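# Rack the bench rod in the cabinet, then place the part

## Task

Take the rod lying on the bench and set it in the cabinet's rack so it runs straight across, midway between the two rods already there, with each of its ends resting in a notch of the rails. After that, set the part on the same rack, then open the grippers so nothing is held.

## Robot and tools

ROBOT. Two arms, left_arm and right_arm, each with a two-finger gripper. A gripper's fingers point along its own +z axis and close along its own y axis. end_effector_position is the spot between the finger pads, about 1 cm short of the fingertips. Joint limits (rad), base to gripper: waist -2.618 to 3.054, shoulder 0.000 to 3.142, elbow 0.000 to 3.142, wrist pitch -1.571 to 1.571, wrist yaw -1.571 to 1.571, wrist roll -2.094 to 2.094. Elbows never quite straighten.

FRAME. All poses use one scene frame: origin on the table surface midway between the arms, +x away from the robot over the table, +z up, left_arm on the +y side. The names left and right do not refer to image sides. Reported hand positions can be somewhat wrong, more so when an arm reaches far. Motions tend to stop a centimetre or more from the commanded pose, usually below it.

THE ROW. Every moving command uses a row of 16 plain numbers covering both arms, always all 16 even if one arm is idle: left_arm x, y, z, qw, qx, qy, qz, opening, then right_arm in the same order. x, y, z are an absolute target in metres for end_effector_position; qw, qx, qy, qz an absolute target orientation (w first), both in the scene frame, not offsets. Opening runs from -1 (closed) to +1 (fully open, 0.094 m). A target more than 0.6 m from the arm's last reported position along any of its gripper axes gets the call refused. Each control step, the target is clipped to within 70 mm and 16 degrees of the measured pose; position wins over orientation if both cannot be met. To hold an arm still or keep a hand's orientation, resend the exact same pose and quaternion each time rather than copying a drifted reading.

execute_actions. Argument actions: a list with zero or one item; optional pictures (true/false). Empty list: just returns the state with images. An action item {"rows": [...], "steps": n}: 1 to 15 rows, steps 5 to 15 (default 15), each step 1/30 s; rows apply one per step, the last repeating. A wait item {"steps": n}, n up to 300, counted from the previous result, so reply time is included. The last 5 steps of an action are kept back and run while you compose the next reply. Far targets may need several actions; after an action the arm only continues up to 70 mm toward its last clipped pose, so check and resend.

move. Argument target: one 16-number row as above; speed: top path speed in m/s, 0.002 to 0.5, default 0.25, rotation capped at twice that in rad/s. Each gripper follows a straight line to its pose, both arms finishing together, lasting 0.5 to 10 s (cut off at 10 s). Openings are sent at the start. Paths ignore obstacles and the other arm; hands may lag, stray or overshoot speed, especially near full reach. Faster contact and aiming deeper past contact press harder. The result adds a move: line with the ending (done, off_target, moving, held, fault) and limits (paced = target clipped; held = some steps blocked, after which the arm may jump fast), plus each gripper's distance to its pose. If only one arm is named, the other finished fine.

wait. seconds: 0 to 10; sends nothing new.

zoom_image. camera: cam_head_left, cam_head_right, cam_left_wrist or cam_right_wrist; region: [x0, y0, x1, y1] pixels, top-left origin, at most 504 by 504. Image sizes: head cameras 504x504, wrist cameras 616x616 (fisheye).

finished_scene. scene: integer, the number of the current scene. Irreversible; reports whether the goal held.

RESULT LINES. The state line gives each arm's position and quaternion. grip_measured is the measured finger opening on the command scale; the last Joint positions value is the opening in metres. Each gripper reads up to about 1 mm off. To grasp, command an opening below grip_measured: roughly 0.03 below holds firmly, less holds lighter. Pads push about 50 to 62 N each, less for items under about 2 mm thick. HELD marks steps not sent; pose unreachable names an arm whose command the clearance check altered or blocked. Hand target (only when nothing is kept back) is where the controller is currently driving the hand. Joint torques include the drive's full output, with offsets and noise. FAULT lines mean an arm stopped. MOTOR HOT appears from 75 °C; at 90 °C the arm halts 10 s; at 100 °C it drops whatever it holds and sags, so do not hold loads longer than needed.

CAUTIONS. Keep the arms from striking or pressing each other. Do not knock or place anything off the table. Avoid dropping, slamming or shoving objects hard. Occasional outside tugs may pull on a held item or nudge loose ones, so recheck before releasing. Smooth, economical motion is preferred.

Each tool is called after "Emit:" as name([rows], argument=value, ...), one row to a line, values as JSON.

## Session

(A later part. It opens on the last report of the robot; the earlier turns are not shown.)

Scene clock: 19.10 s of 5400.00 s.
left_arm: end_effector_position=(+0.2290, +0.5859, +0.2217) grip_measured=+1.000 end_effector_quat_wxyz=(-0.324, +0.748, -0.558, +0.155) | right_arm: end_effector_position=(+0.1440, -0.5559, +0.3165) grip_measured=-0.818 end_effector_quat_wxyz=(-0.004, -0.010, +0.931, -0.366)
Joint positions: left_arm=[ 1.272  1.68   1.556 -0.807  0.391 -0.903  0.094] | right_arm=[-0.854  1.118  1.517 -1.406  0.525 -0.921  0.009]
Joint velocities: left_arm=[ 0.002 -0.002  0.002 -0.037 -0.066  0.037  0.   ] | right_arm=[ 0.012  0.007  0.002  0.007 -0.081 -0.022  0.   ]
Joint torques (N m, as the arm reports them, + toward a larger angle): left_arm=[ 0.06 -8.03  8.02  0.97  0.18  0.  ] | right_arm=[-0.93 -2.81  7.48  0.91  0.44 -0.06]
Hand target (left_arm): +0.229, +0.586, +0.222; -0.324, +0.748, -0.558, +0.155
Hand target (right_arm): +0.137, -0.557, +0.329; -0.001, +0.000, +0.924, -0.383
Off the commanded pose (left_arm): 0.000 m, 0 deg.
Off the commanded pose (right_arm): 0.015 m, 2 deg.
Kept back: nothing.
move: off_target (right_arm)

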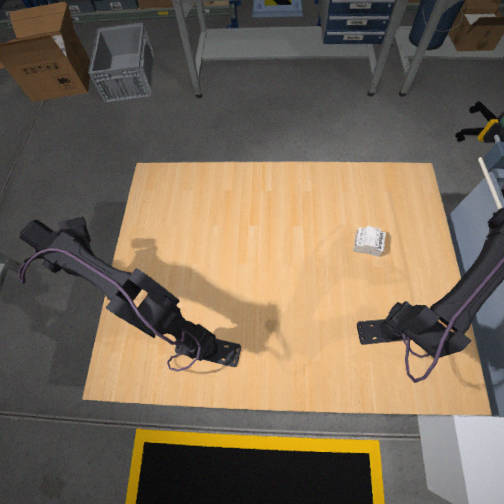

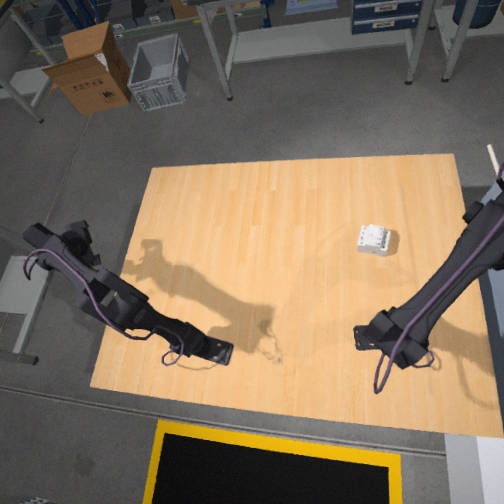

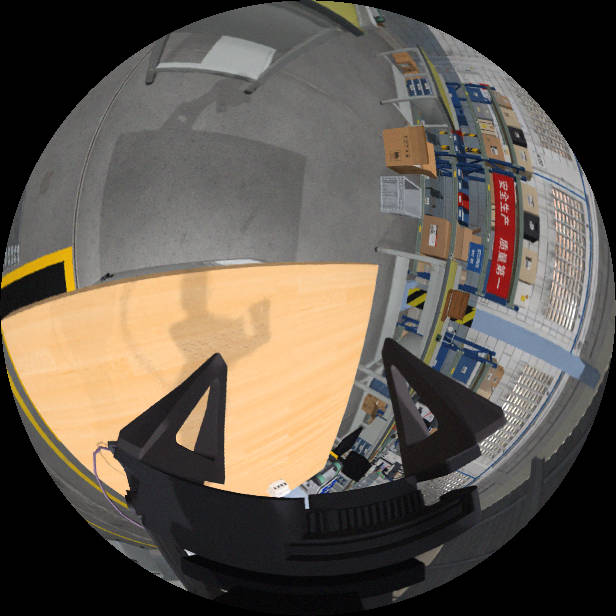

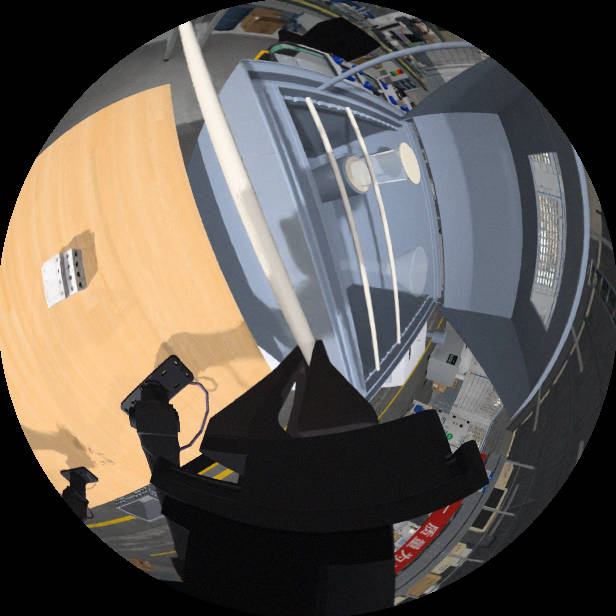

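Emit:
move(target=[0.229,0.5859,0.2217,-0.324,0.748,-0.558,0.155,1, 0.11,-0.78,0.29,0,0,0.924,-0.383,-0.86], speed=0.12)

Emit:
zoom_image(camera="cam_right_wrist", region=[100,0,400,300])

Scene clock: 22.07 s of 5400.00 s.
left_arm: end_effector_position=(+0.2290, +0.5859, +0.2217) grip_measured=+1.000 end_effector_quat_wxyz=(-0.324, +0.748, -0.558, +0.155) | right_arm: end_effector_position=(+0.1117, -0.7777, +0.2730) grip_measured=-0.818 end_effector_quat_wxyz=(+0.001, -0.003, +0.932, -0.361)
Joint positions: left_arm=[ 1.272  1.68   1.556 -0.807  0.391 -0.903  0.094] | right_arm=[-1.457  1.651  1.715 -0.907  0.147 -1.409  0.009]
Joint velocities: left_arm=[-0.007  0.012 -0.012 -0.007  0.022 -0.022  0.   ] | right_arm=[ 0.017 -0.002  0.007 -0.007  0.022 -0.037  0.   ]
Joint torques (N m, as the arm reports them, + toward a larger angle): left_arm=[ 0.06 -8.04  8.1   0.98  0.19  0.02] | right_arm=[ -0.4  -10.14   8.81   1.11   0.1   -0.07]
Hand target (left_arm): +0.229, +0.586, +0.222; -0.324, +0.748, -0.558, +0.155
Hand target (right_arm): +0.109, -0.778, +0.291; +0.000, +0.000, +0.924, -0.383
Off the commanded pose (left_arm): 0.000 m, 0 deg.
Off the commanded pose (right_arm): 0.017 m, 3 deg.
Kept back: nothing.
move: off_target (right_arm)

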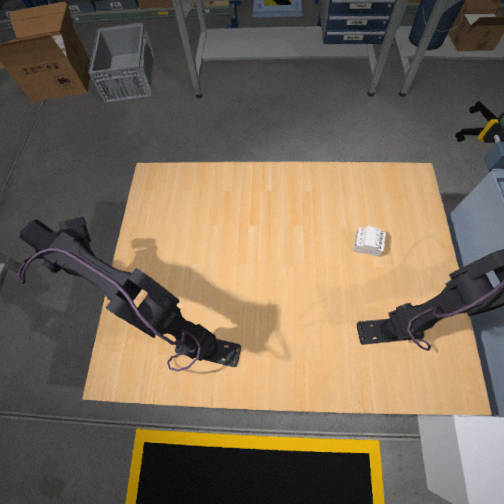

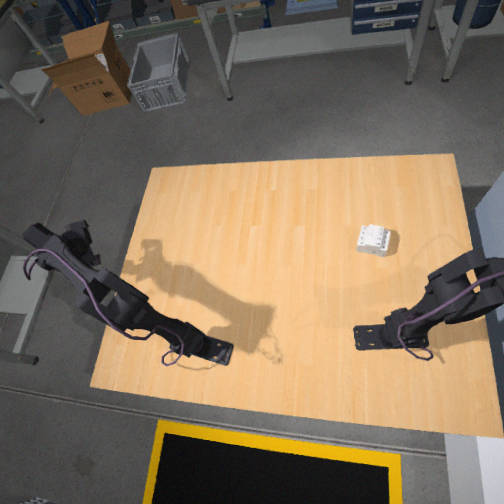

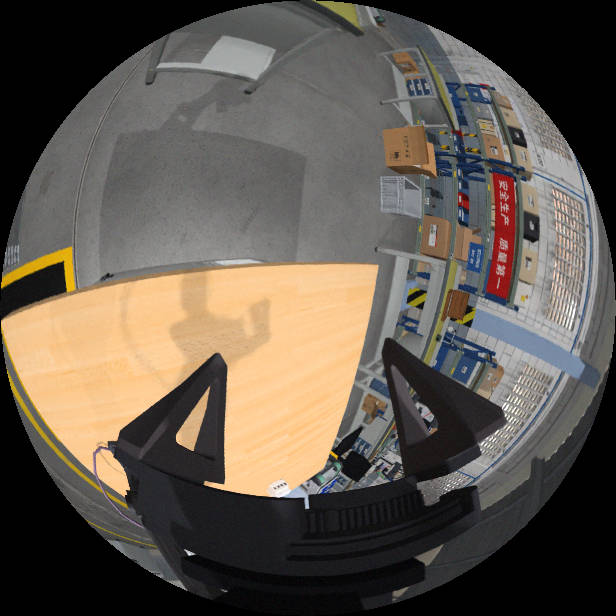

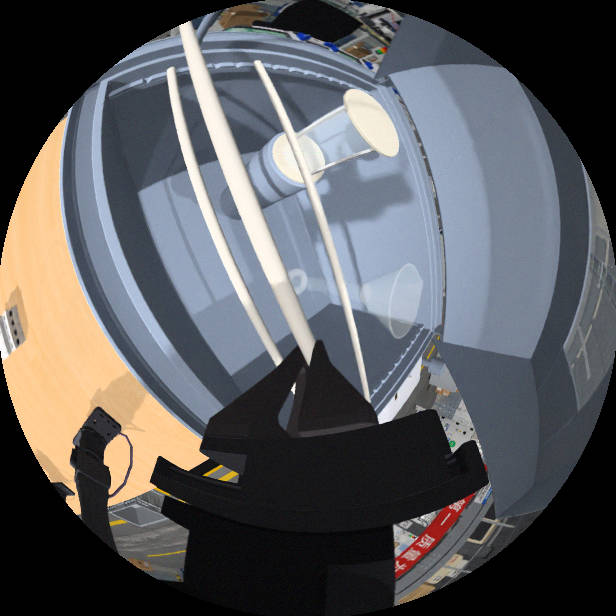

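Region (100, 0, 400, 300) of cam_right_wrist's 616x616 image, scaled by 1.680, with more detail than that image has.

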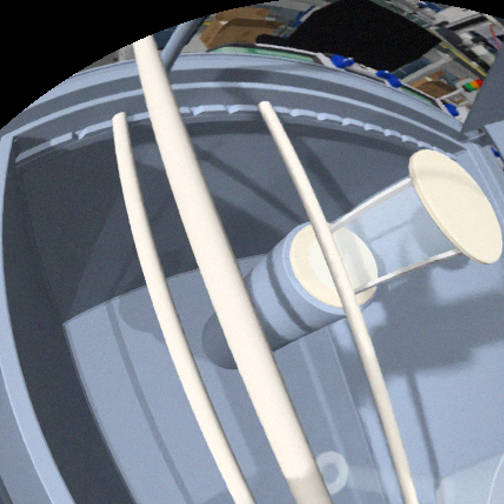

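Emit:
move(target=[0.4,0.2,0.38,0.68,0.18,0.68,-0.18,1, 0.12,-0.80,0.275,0,0,0.924,-0.383,-0.86], speed=0.4)

Emit:
move(target=[0.32,-0.2,0.42,0.56,0.43,0.56,-0.43,1, 0.12,-0.80,0.275,0,0,0.924,-0.383,-0.86], speed=0.3)

Scene clock: 25.70 s of 5400.00 s.
left_arm: end_effector_position=(+0.4006, +0.2075, +0.3685) grip_measured=+1.000 end_effector_quat_wxyz=(+0.681, +0.165, +0.691, -0.179) | right_arm: end_effector_position=(+0.1125, -0.7899, +0.2558) grip_measured=-0.818 end_effector_quat_wxyz=(-0.007, -0.003, +0.936, -0.351)
Joint positions: left_arm=[ 0.407  1.352  1.091  0.248  0.714 -0.014  0.094] | right_arm=[-1.457  1.702  1.715 -0.88   0.159 -1.41   0.009]
Joint velocities: left_arm=[ 0.002  0.002 -0.002  0.066 -0.007  0.007  0.   ] | right_arm=[-0.002  0.002  0.007 -0.022 -0.007 -0.022  0.   ]
Joint torques (N m, as the arm reports them, + toward a larger angle): left_arm=[-0.55 -4.76 11.22  1.35  0.1   0.11] | right_arm=[ 1.06 -9.33  9.43  1.36  0.11  0.09]
Hand target (left_arm): +0.402, +0.203, +0.379; +0.688, +0.180, +0.681, -0.177
Hand target (right_arm): +0.119, -0.799, +0.275; +0.000, +0.000, +0.924, -0.383
Off the commanded pose (left_arm): 0.014 m, 2 deg.
Off the commanded pose (right_arm): 0.023 m, 4 deg.
Kept back: nothing.
move: off_target (left_arm, right_arm)

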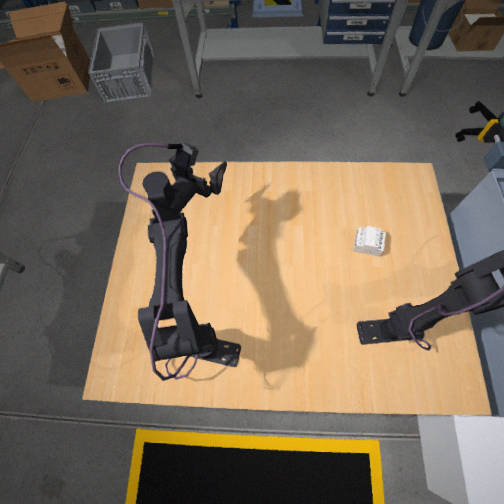

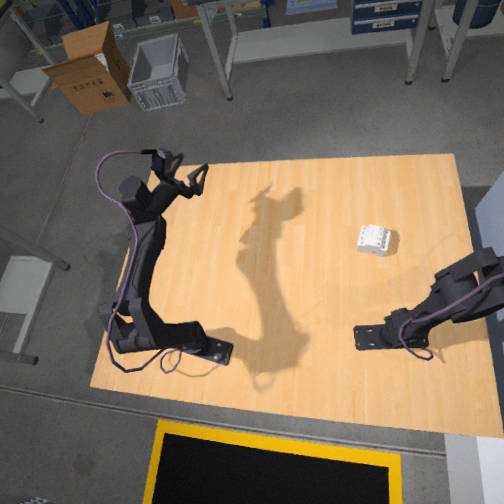

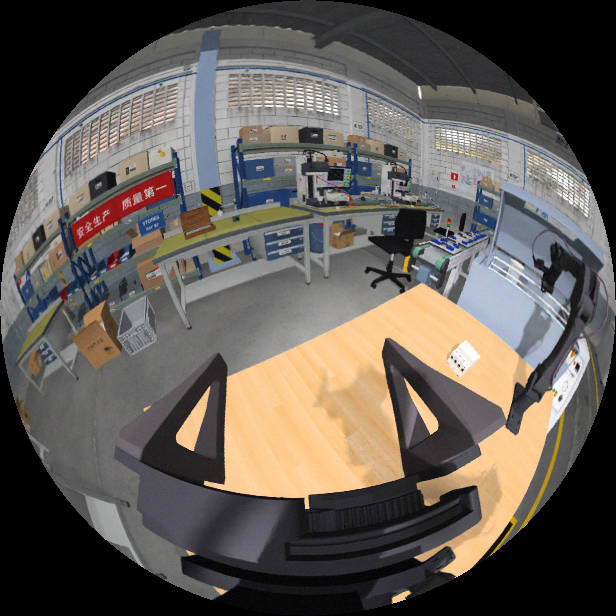

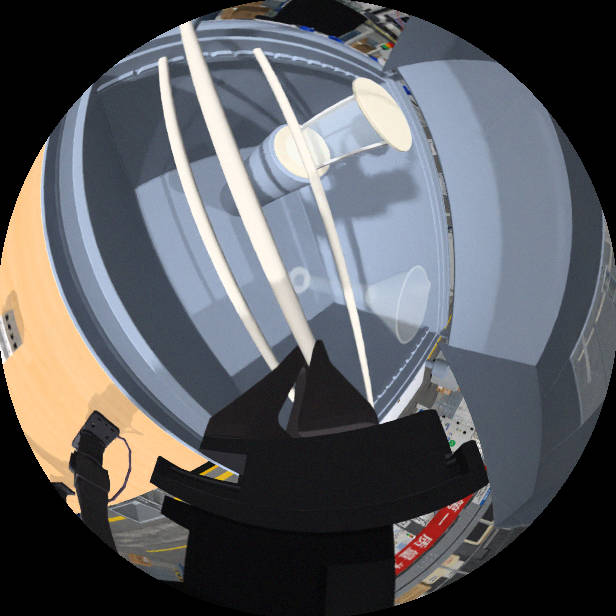

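Scene clock: 27.60 s of 5400.00 s.
left_arm: end_effector_position=(+0.3274, -0.1983, +0.4106) grip_measured=+1.000 end_effector_quat_wxyz=(+0.563, +0.425, +0.562, -0.433) | right_arm: end_effector_position=(+0.1123, -0.7900, +0.2559) grip_measured=-0.818 end_effector_quat_wxyz=(-0.008, -0.002, +0.936, -0.352)
Joint positions: left_arm=[-0.497  1.816  1.71   0.116  0.62  -0.014  0.094] | right_arm=[-1.457  1.702  1.715 -0.88   0.16  -1.41   0.009]
Joint velocities: left_arm=[-0.002 -0.002  0.022 -0.007 -0.066 -0.022  0.   ] | right_arm=[-0.017 -0.022 -0.002 -0.051  0.037 -0.095 -0.   ]
Joint torques (N m, as the arm reports them, + toward a larger angle): left_arm=[ 0.05 -9.74 11.07  1.24  0.08  0.03] | right_arm=[ 1.09 -9.26  9.21  1.36  0.11  0.09]
Hand target (left_arm): +0.325, -0.198, +0.421; +0.566, +0.427, +0.556, -0.434
Hand target (right_arm): +0.120, -0.799, +0.275; +0.000, +0.000, +0.924, -0.383
Off the commanded pose (left_arm): 0.012 m, 1 deg.
Off the commanded pose (right_arm): 0.023 m, 4 deg.
Kept back: nothing.
move: off_target (left_arm, right_arm)

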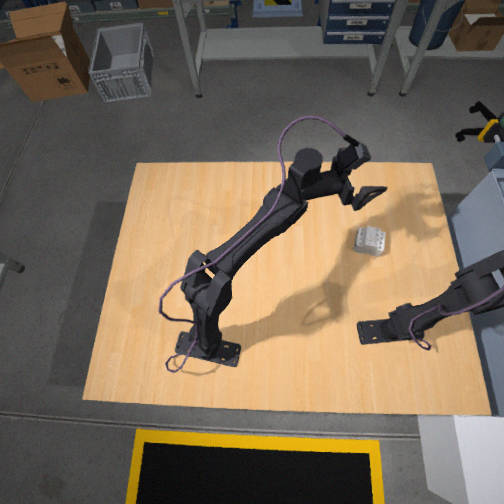

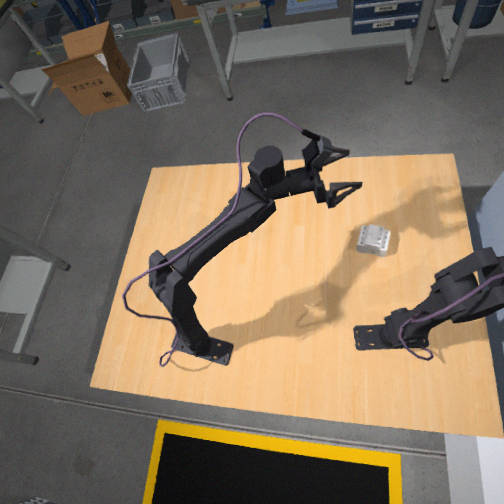

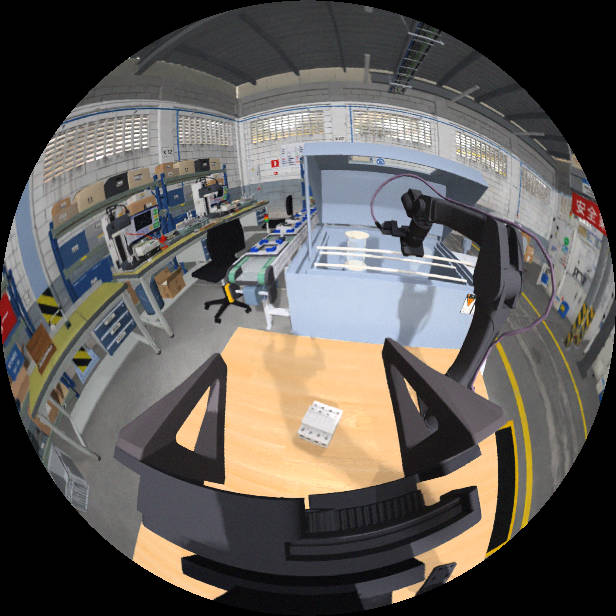

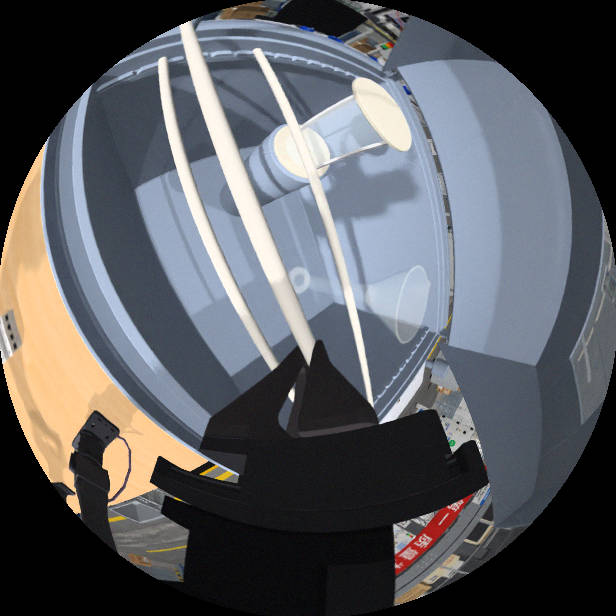

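Emit:
zoom_image(camera="cam_left_wrist", region=[280,210,490,310])

Region (280, 210, 490, 310) of cam_left_wrist's 616x616 image, scaled by 2.400, with more detail than that image has; it fills the top 240 rows of this view, and the rest is white.

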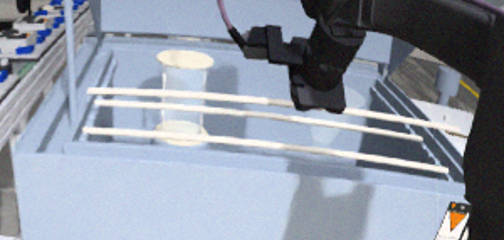

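Emit:
move(target=[0.32,-0.3,0.46,0.53,0.46,0.56,-0.44,1, 0.135,-0.84,0.255,0,0,0.906,-0.423,-0.86], speed=0.08)

Emit:
zoom_image(camera="cam_left_wrist", region=[270,200,510,340])

Scene clock: 29.97 s of 5400.00 s.
left_arm: end_effector_position=(+0.3265, -0.2986, +0.4531) grip_measured=+1.000 end_effector_quat_wxyz=(+0.540, +0.447, +0.557, -0.446) | right_arm: end_effector_position=(+0.1298, -0.8368, +0.2509) grip_measured=-0.818 end_effector_quat_wxyz=(-0.003, -0.002, +0.913, -0.408)
Joint positions: left_arm=[-0.643  2.394  2.842 -0.471  0.539 -0.003  0.094] | right_arm=[-1.434  1.791  1.715 -0.669  0.187 -1.41   0.009]
Joint velocities: left_arm=[-0.012 -0.002 -0.007 -0.022 -0.007  0.007  0.   ] | right_arm=[ 0.002 -0.007  0.002  0.007 -0.007  0.007 -0.001]
Joint torques (N m, as the arm reports them, + toward a larger angle): left_arm=[ -0.48 -12.73   9.57   1.3   -0.02   0.04] | right_arm=[  0.41 -10.8    6.18   1.51   0.16   0.03]
Hand target (left_arm): +0.321, -0.298, +0.460; +0.544, +0.448, +0.553, -0.446
Hand target (right_arm): +0.134, -0.841, +0.255; -0.000, +0.000, +0.906, -0.423
Off the commanded pose (left_arm): 0.010 m, 2 deg.
Off the commanded pose (right_arm): 0.007 m, 2 deg.
elbow stopped short (left arm): the move would have taken joint 3 (elbow) straighter than the controller allows; a more bent joint 3 avoids this.
Kept back: nothing.
move: done

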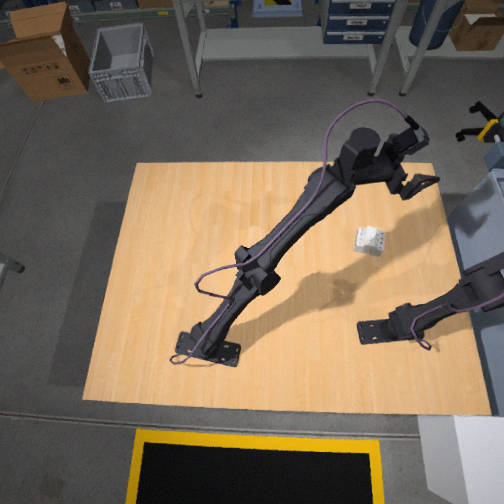

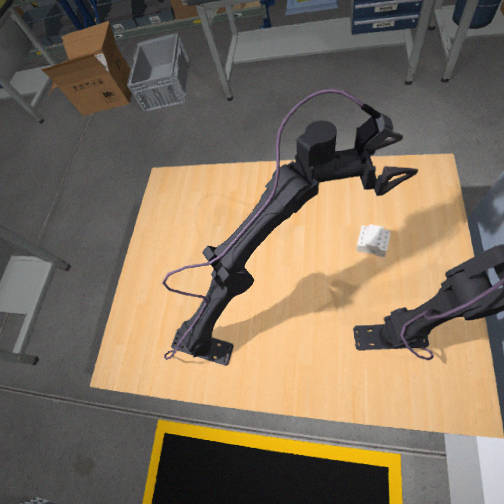

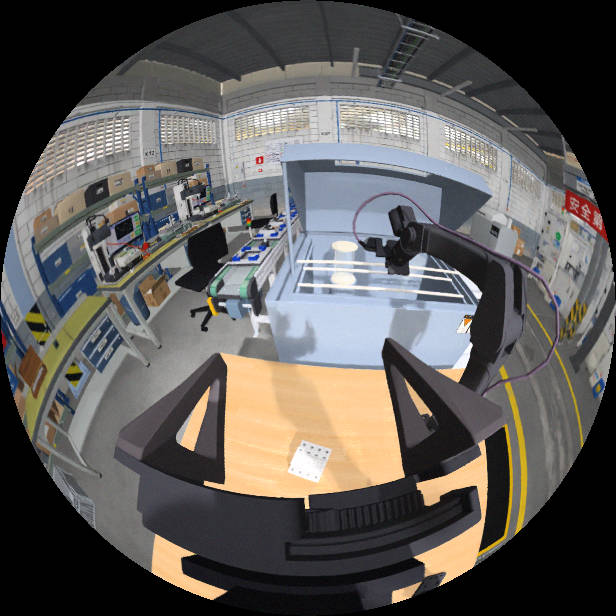

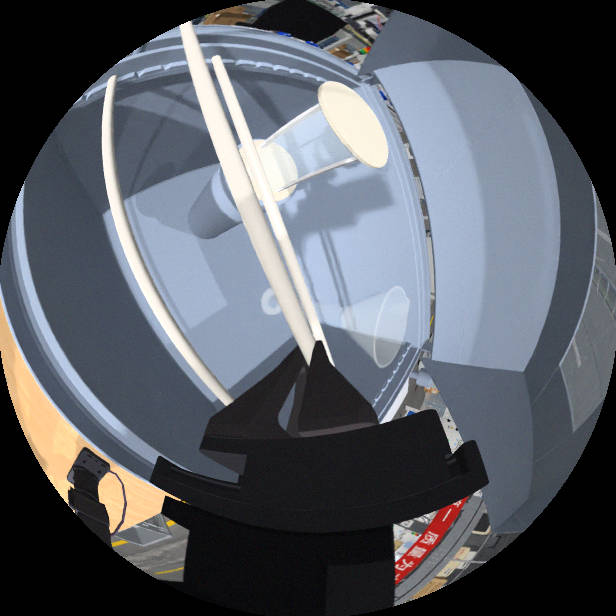

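Region (270, 200, 510, 340) of cam_left_wrist's 616x616 image, scaled by 2.100, with more detail than that image has; it fills the top 294 rows of this view, and the rest is white.

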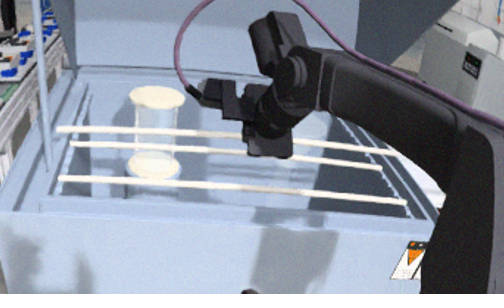

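Lower.

Emit:
move(target=[0.3265,-0.2986,0.4531,0.54,0.447,0.557,-0.446,1, 0.13,-0.835,0.225,0,0,0.906,-0.423,-0.86], speed=0.03)

Emit:
zoom_image(camera="cam_left_wrist", region=[280,240,480,320])

Scene clock: 31.33 s of 5400.00 s.
left_arm: end_effector_position=(+0.3265, -0.2986, +0.4526) grip_measured=+1.000 end_effector_quat_wxyz=(+0.539, +0.447, +0.558, -0.446) | right_arm: end_effector_position=(+0.1294, -0.8354, +0.2036) grip_measured=-0.818 end_effector_quat_wxyz=(-0.005, -0.000, +0.918, -0.396)
Joint positions: left_arm=[-0.643  2.394  2.842 -0.474  0.539 -0.003  0.094] | right_arm=[-1.434  1.791  1.547 -0.53   0.187 -1.403  0.009]
Joint velocities: left_arm=[-0.002 -0.002 -0.007  0.066 -0.095 -0.007  0.   ] | right_arm=[-0.007 -0.007 -0.007  0.051 -0.081 -0.007 -0.001]
Joint torques (N m, as the arm reports them, + toward a larger angle): left_arm=[  0.07 -12.9    6.93   1.42   0.05  -0.01] | right_arm=[  0.   -14.02   6.28   1.38   0.05  -0.06]
Hand target (left_arm): +0.327, -0.299, +0.453; +0.540, +0.447, +0.557, -0.446
Hand target (right_arm): +0.130, -0.835, +0.225; -0.000, +0.000, +0.906, -0.423
Off the commanded pose (left_arm): 0.001 m, 0 deg.
Off the commanded pose (right_arm): 0.021 m, 3 deg.
Kept back: nothing.
move: off_target (right_arm)

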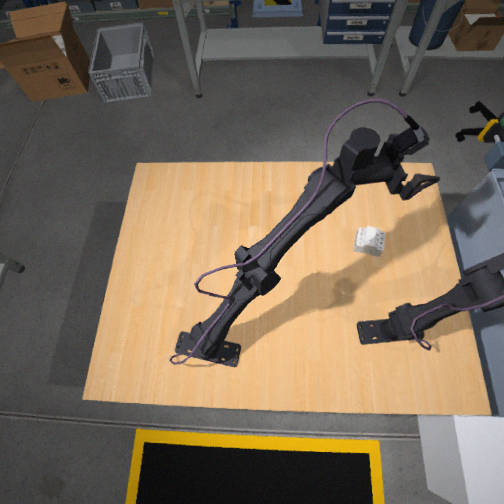

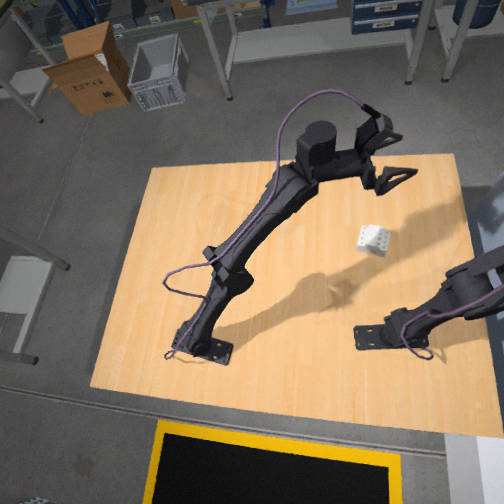

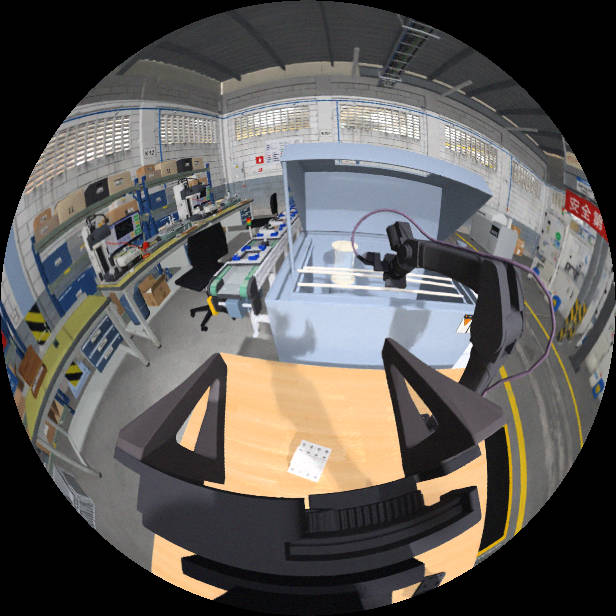

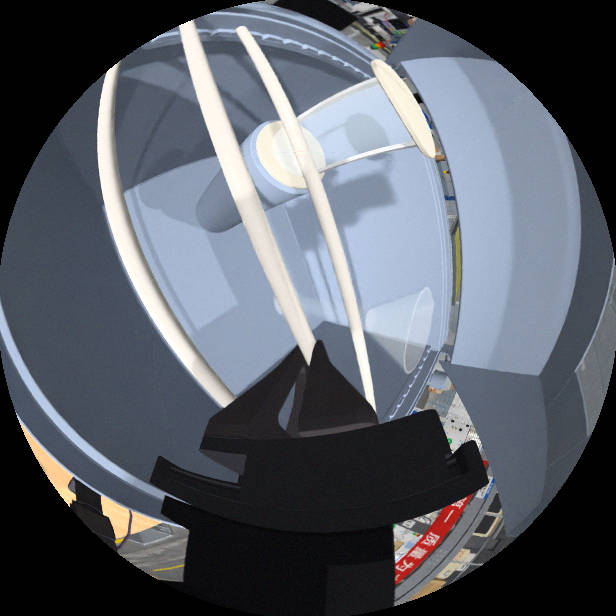

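Region (280, 240, 480, 320) of cam_left_wrist's 616x616 image, scaled by 2.520, with more detail than that image has; it fills the top 202 rows of this view, and the rest is white.

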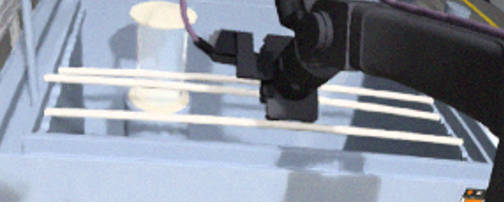

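Emit:
execute_actions([
  {"rows":[[0.3265,-0.2986,0.4531,0.54,0.447,0.557,-0.446,1, 0.126,-0.835,0.227,0,0,0.906,-0.423,-0.86],[0.3265,-0.2986,0.4531,0.54,0.447,0.557,-0.446,1, 0.123,-0.835,0.227,0,0,0.906,-0.423,-0.86],[0.3265,-0.2986,0.4531,0.54,0.447,0.557,-0.446,1, 0.120,-0.835,0.227,0,0,0.906,-0.423,-0.86],[0.3265,-0.2986,0.4531,0.54,0.447,0.557,-0.446,1, 0.118,-0.835,0.227,0,0,0.906,-0.423,-0.86],[0.3265,-0.2986,0.4531,0.54,0.447,0.557,-0.446,1, 0.116,-0.835,0.227,0,0,0.906,-0.423,-0.86],[0.3265,-0.2986,0.4531,0.54,0.447,0.557,-0.446,1, 0.114,-0.835,0.227,0,0,0.906,-0.423,-0.86]],"steps":15},
])

Emit:
wait(seconds=0.2)

Emit:
zoom_image(camera="cam_left_wrist", region=[285,255,345,300])

Emit:
zoom_image(camera="cam_left_wrist", region=[420,265,480,310])

Scene clock: 32.17 s of 5400.00 s.
left_arm: end_effector_position=(+0.3265, -0.2986, +0.4526) grip_measured=+1.000 end_effector_quat_wxyz=(+0.539, +0.447, +0.558, -0.446) | right_arm: end_effector_position=(+0.1283, -0.8320, +0.2066) grip_measured=-0.818 end_effector_quat_wxyz=(+0.009, -0.009, +0.918, -0.396)
Joint positions: left_arm=[-0.643  2.394  2.842 -0.474  0.539 -0.003  0.094] | right_arm=[-1.45   1.77   1.53  -0.526  0.144 -1.419  0.009]
Joint velocities: left_arm=[-0.017 -0.002 -0.017  0.007 -0.007  0.037  0.   ] | right_arm=[-0.032  0.007 -0.007 -0.066 -0.125 -0.007 -0.001]
Joint torques (N m, as the arm reports them, + toward a larger angle): left_arm=[  0.1  -12.91   6.94   1.41   0.05   0.  ] | right_arm=[ -1.81 -13.48   6.41   1.37   0.27  -0.19]
Steps of this call (steps 1 to 15: nothing new was sent; steps 16 to 25: the first 10 steps of this action). Readings (end_effector_position):
16: left_arm (+0.3265, -0.2986, +0.4526) | right_arm (+0.1296, -0.8359, +0.2048)
17: left_arm (+0.3265, -0.2986, +0.4526) | right_arm (+0.1296, -0.8355, +0.2049)
19: left_arm (+0.3265, -0.2986, +0.4526) | right_arm (+0.1285, -0.8343, +0.2062)
23: left_arm (+0.3265, -0.2986, +0.4526) | right_arm (+0.1283, -0.8322, +0.2067)
25: the state above

Scene clock: 32.53 s of 5400.00 s.
left_arm: end_effector_position=(+0.3265, -0.2986, +0.4526) grip_measured=+1.000 end_effector_quat_wxyz=(+0.539, +0.447, +0.558, -0.446) | right_arm: end_effector_position=(+0.1282, -0.8321, +0.2066) grip_measured=-0.818 end_effector_quat_wxyz=(+0.011, -0.009, +0.918, -0.396)
Joint positions: left_arm=[-0.643  2.394  2.842 -0.474  0.539 -0.003  0.094] | right_arm=[-1.451  1.77   1.53  -0.526  0.14  -1.42   0.009]
Joint velocities: left_arm=[ 0.007 -0.002  0.007  0.037 -0.051  0.037  0.   ] | right_arm=[ 0.002  0.007 -0.012  0.022  0.037 -0.037 -0.   ]
Joint torques (N m, as the arm reports them, + toward a larger angle): left_arm=[  0.07 -12.94   6.92   1.41   0.05   0.  ] | right_arm=[ -1.63 -13.46   6.64   1.38   0.28  -0.12]
Hand target (left_arm): +0.327, -0.299, +0.453; +0.540, +0.447, +0.557, -0.446
Hand target (right_arm): +0.114, -0.834, +0.227; -0.000, +0.000, +0.906, -0.422
Off the commanded pose (left_arm): 0.001 m, 0 deg.
Off the commanded pose (right_arm): 0.025 m, 4 deg.
Kept back: nothing.
Steps of this call (steps 1 to 5: the last 5 steps of your previous action; steps 6 to 11: nothing new was sent). Readings (end_effector_position):
1: left_arm (+0.3265, -0.2986, +0.4526) | right_arm (+0.1283, -0.8320, +0.2066)
2: left_arm (+0.3265, -0.2986, +0.4526) | right_arm (+0.1283, -0.8320, +0.2066)
4: left_arm (+0.3265, -0.2986, +0.4526) | right_arm (+0.1283, -0.8321, +0.2066)
8: left_arm (+0.3265, -0.2986, +0.4526) | right_arm (+0.1283, -0.8320, +0.2066)
11: the state above

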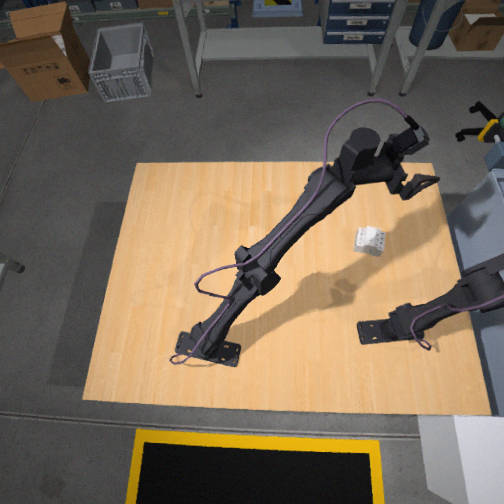

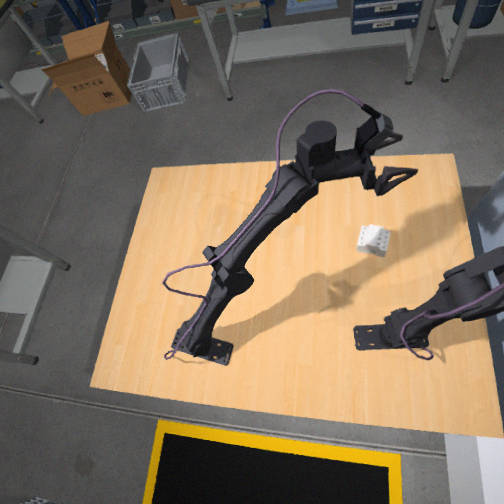

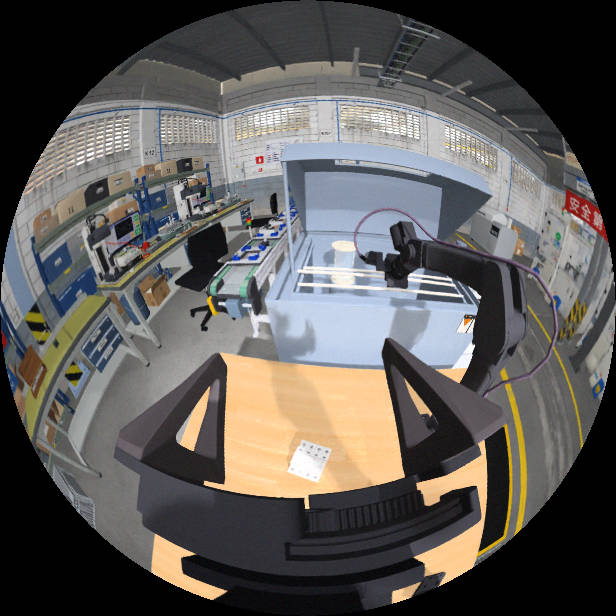

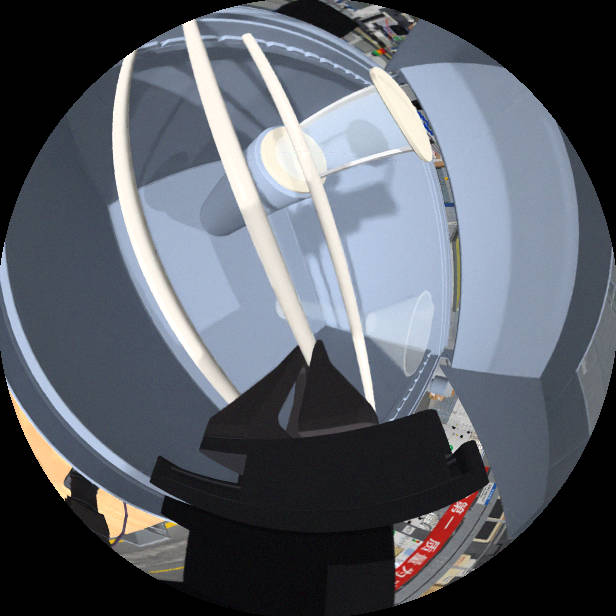

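Region (285, 255, 345, 300) of cam_left_wrist's 616x616 image, scaled by 8.400, with more detail than that image has; it fills the top 378 rows of this view, and the rest is white.

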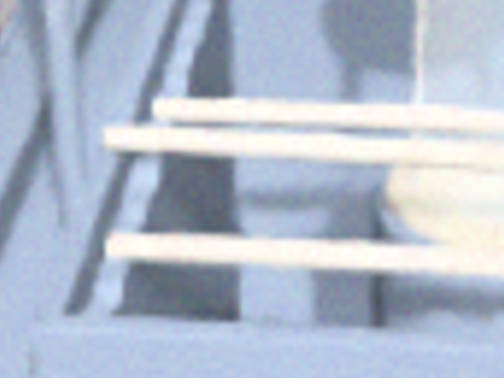

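Region (420, 265, 480, 310) of cam_left_wrist's 616x616 image, scaled by 8.400, with more detail than that image has; it fills the top 378 rows of this view, and the rest is white.

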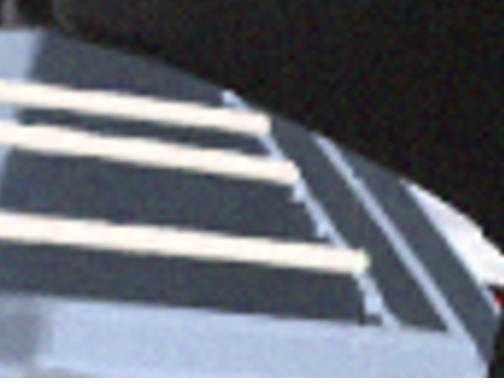

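Emit:
move(target=[0.3265,-0.2986,0.4531,0.54,0.447,0.557,-0.446,1, 0.128,-0.833,0.25,-0.02,0,0.906,-0.423,-0.86], speed=0.04)

Emit:
execute_actions([
  {"rows":[[0.3265,-0.2986,0.4531,0.54,0.447,0.557,-0.446,1, 0.125,-0.833,0.25,-0.02,0,0.906,-0.423,-0.86],[0.3265,-0.2986,0.4531,0.54,0.447,0.557,-0.446,1, 0.122,-0.833,0.25,-0.02,0,0.906,-0.423,-0.86],[0.3265,-0.2986,0.4531,0.54,0.447,0.557,-0.446,1, 0.119,-0.833,0.25,-0.02,0,0.906,-0.423,-0.86],[0.3265,-0.2986,0.4531,0.54,0.447,0.557,-0.446,1, 0.116,-0.833,0.25,-0.02,0,0.906,-0.423,-0.86],[0.3265,-0.2986,0.4531,0.54,0.447,0.557,-0.446,1, 0.114,-0.833,0.25,-0.02,0,0.906,-0.423,-0.86]],"steps":15},
], pictures=true)

Emit:
zoom_image(camera="cam_left_wrist", region=[280,240,480,320])

Scene clock: 34.50 s of 5400.00 s.
left_arm: end_effector_position=(+0.3265, -0.2986, +0.4526) grip_measured=+1.000 end_effector_quat_wxyz=(+0.539, +0.447, +0.558, -0.446) | right_arm: end_effector_position=(+0.1246, -0.8308, +0.2285) grip_measured=-0.818 end_effector_quat_wxyz=(-0.023, -0.003, +0.915, -0.402)
Joint positions: left_arm=[-0.643  2.394  2.842 -0.474  0.539 -0.003  0.094] | right_arm=[-1.429  1.77   1.611 -0.606  0.224 -1.42   0.009]
Joint velocities: left_arm=[-0.002 -0.022  0.002 -0.037 -0.037 -0.007  0.   ] | right_arm=[-0.017 -0.012 -0.002 -0.022 -0.007  0.051 -0.   ]
Joint torques (N m, as the arm reports them, + toward a larger angle): left_arm=[  0.05 -12.88   6.93   1.43   0.05   0.01] | right_arm=[  0.68 -11.8    9.54   1.21   0.19   0.07]
Hand target (left_arm): +0.327, -0.299, +0.453; +0.540, +0.447, +0.557, -0.446
Hand target (right_arm): +0.128, -0.832, +0.250; -0.020, +0.000, +0.906, -0.423
Off the commanded pose (left_arm): 0.001 m, 0 deg.
Off the commanded pose (right_arm): 0.022 m, 3 deg.
Kept back: nothing.
move: off_target (right_arm)

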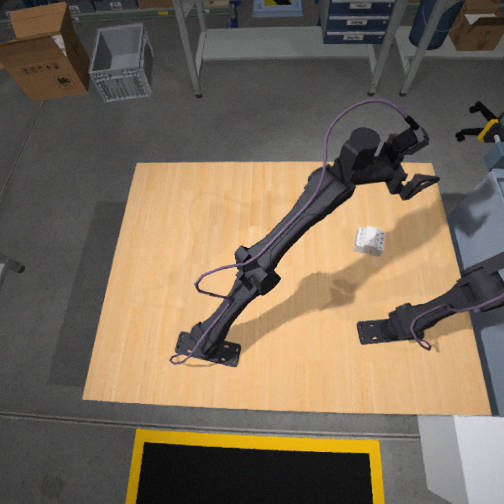

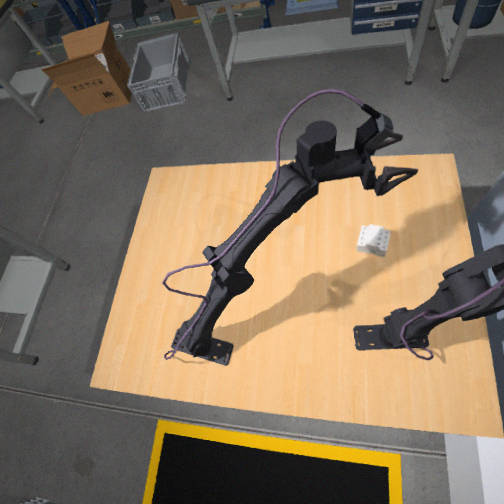

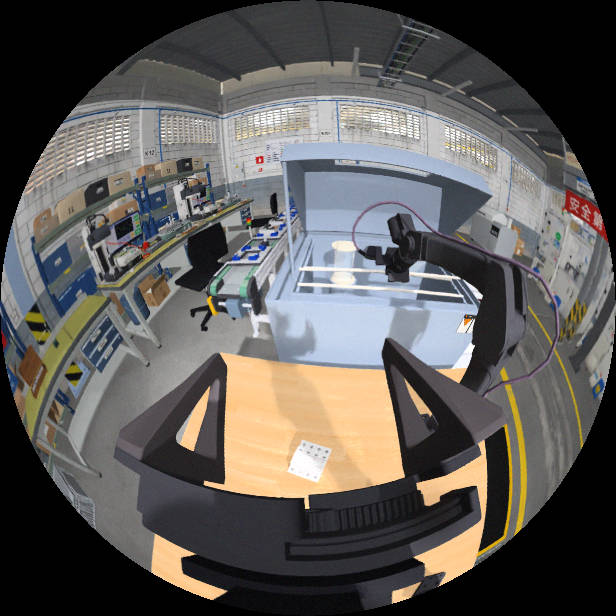

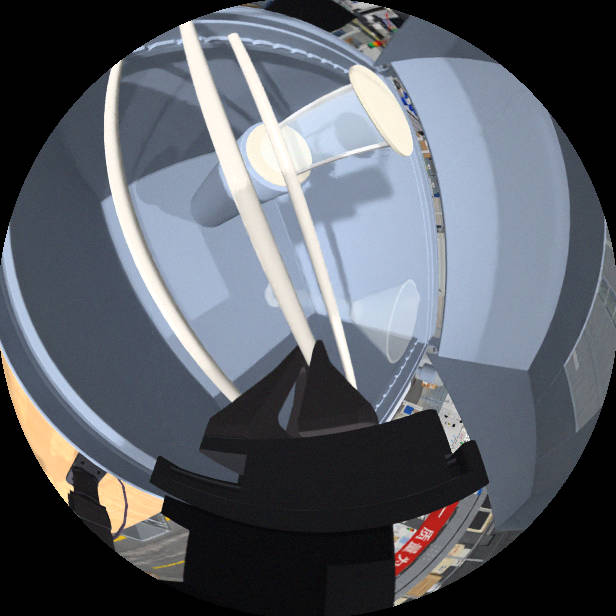

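Scene clock: 34.83 s of 5400.00 s.
left_arm: end_effector_position=(+0.3265, -0.2986, +0.4526) grip_measured=+1.000 end_effector_quat_wxyz=(+0.539, +0.447, +0.558, -0.446) | right_arm: end_effector_position=(+0.1159, -0.8321, +0.2282) grip_measured=-0.818 end_effector_quat_wxyz=(-0.028, -0.002, +0.916, -0.401)
Joint positions: left_arm=[-0.643  2.394  2.842 -0.474  0.539 -0.003  0.094] | right_arm=[-1.447  1.77   1.611 -0.607  0.221 -1.434  0.009]
Joint velocities: left_arm=[-0.007 -0.002  0.007  0.022 -0.022  0.066  0.   ] | right_arm=[-0.042 -0.002 -0.002  0.007 -0.051 -0.066 -0.001]
Joint torques (N m, as the arm reports them, + toward a larger angle): left_arm=[  0.09 -12.91   6.93   1.42   0.05   0.02] | right_arm=[ -0.41 -12.89   7.99   1.24  -0.01   0.  ]
Steps of this call (steps 1 to 10: the first 10 steps of this action). Readings (end_effector_position):
1: left_arm (+0.3265, -0.2986, +0.4526) | right_arm (+0.1245, -0.8306, +0.2283)
2: left_arm (+0.3265, -0.2986, +0.4526) | right_arm (+0.1245, -0.8306, +0.2283)
4: left_arm (+0.3265, -0.2986, +0.4526) | right_arm (+0.1241, -0.8307, +0.2283)
8: left_arm (+0.3265, -0.2986, +0.4526) | right_arm (+0.1183, -0.8317, +0.2282)
10: the state above

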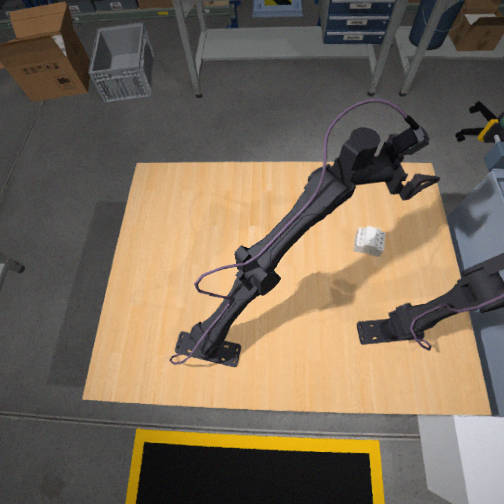

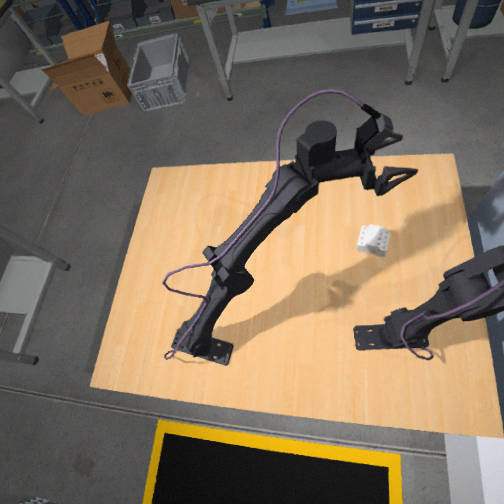

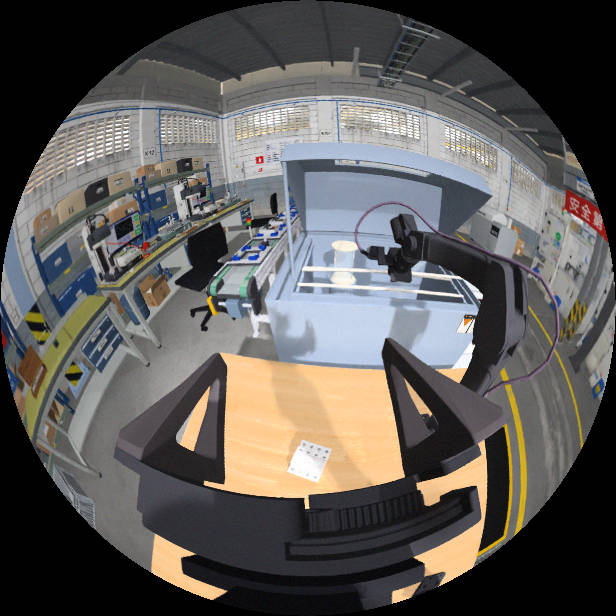

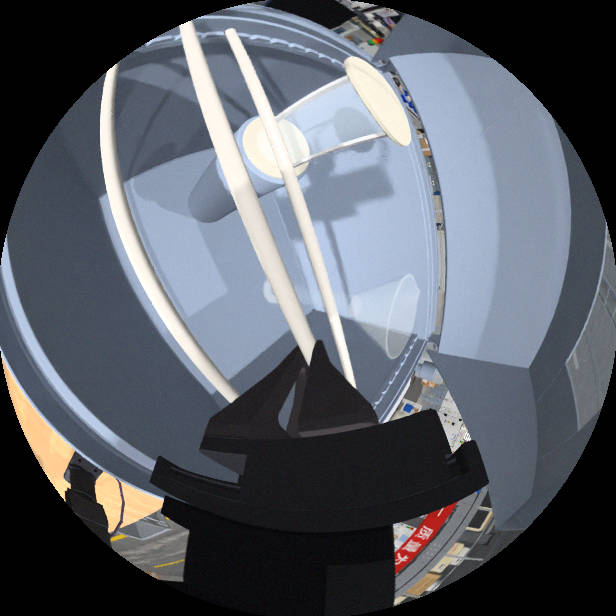

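Region (280, 240, 480, 320) of cam_left_wrist's 616x616 image, scaled by 2.520, with more detail than that image has; it fills the top 202 rows of this view, and the rest is white.

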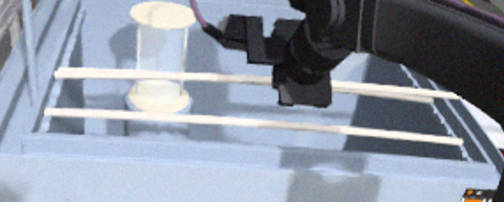

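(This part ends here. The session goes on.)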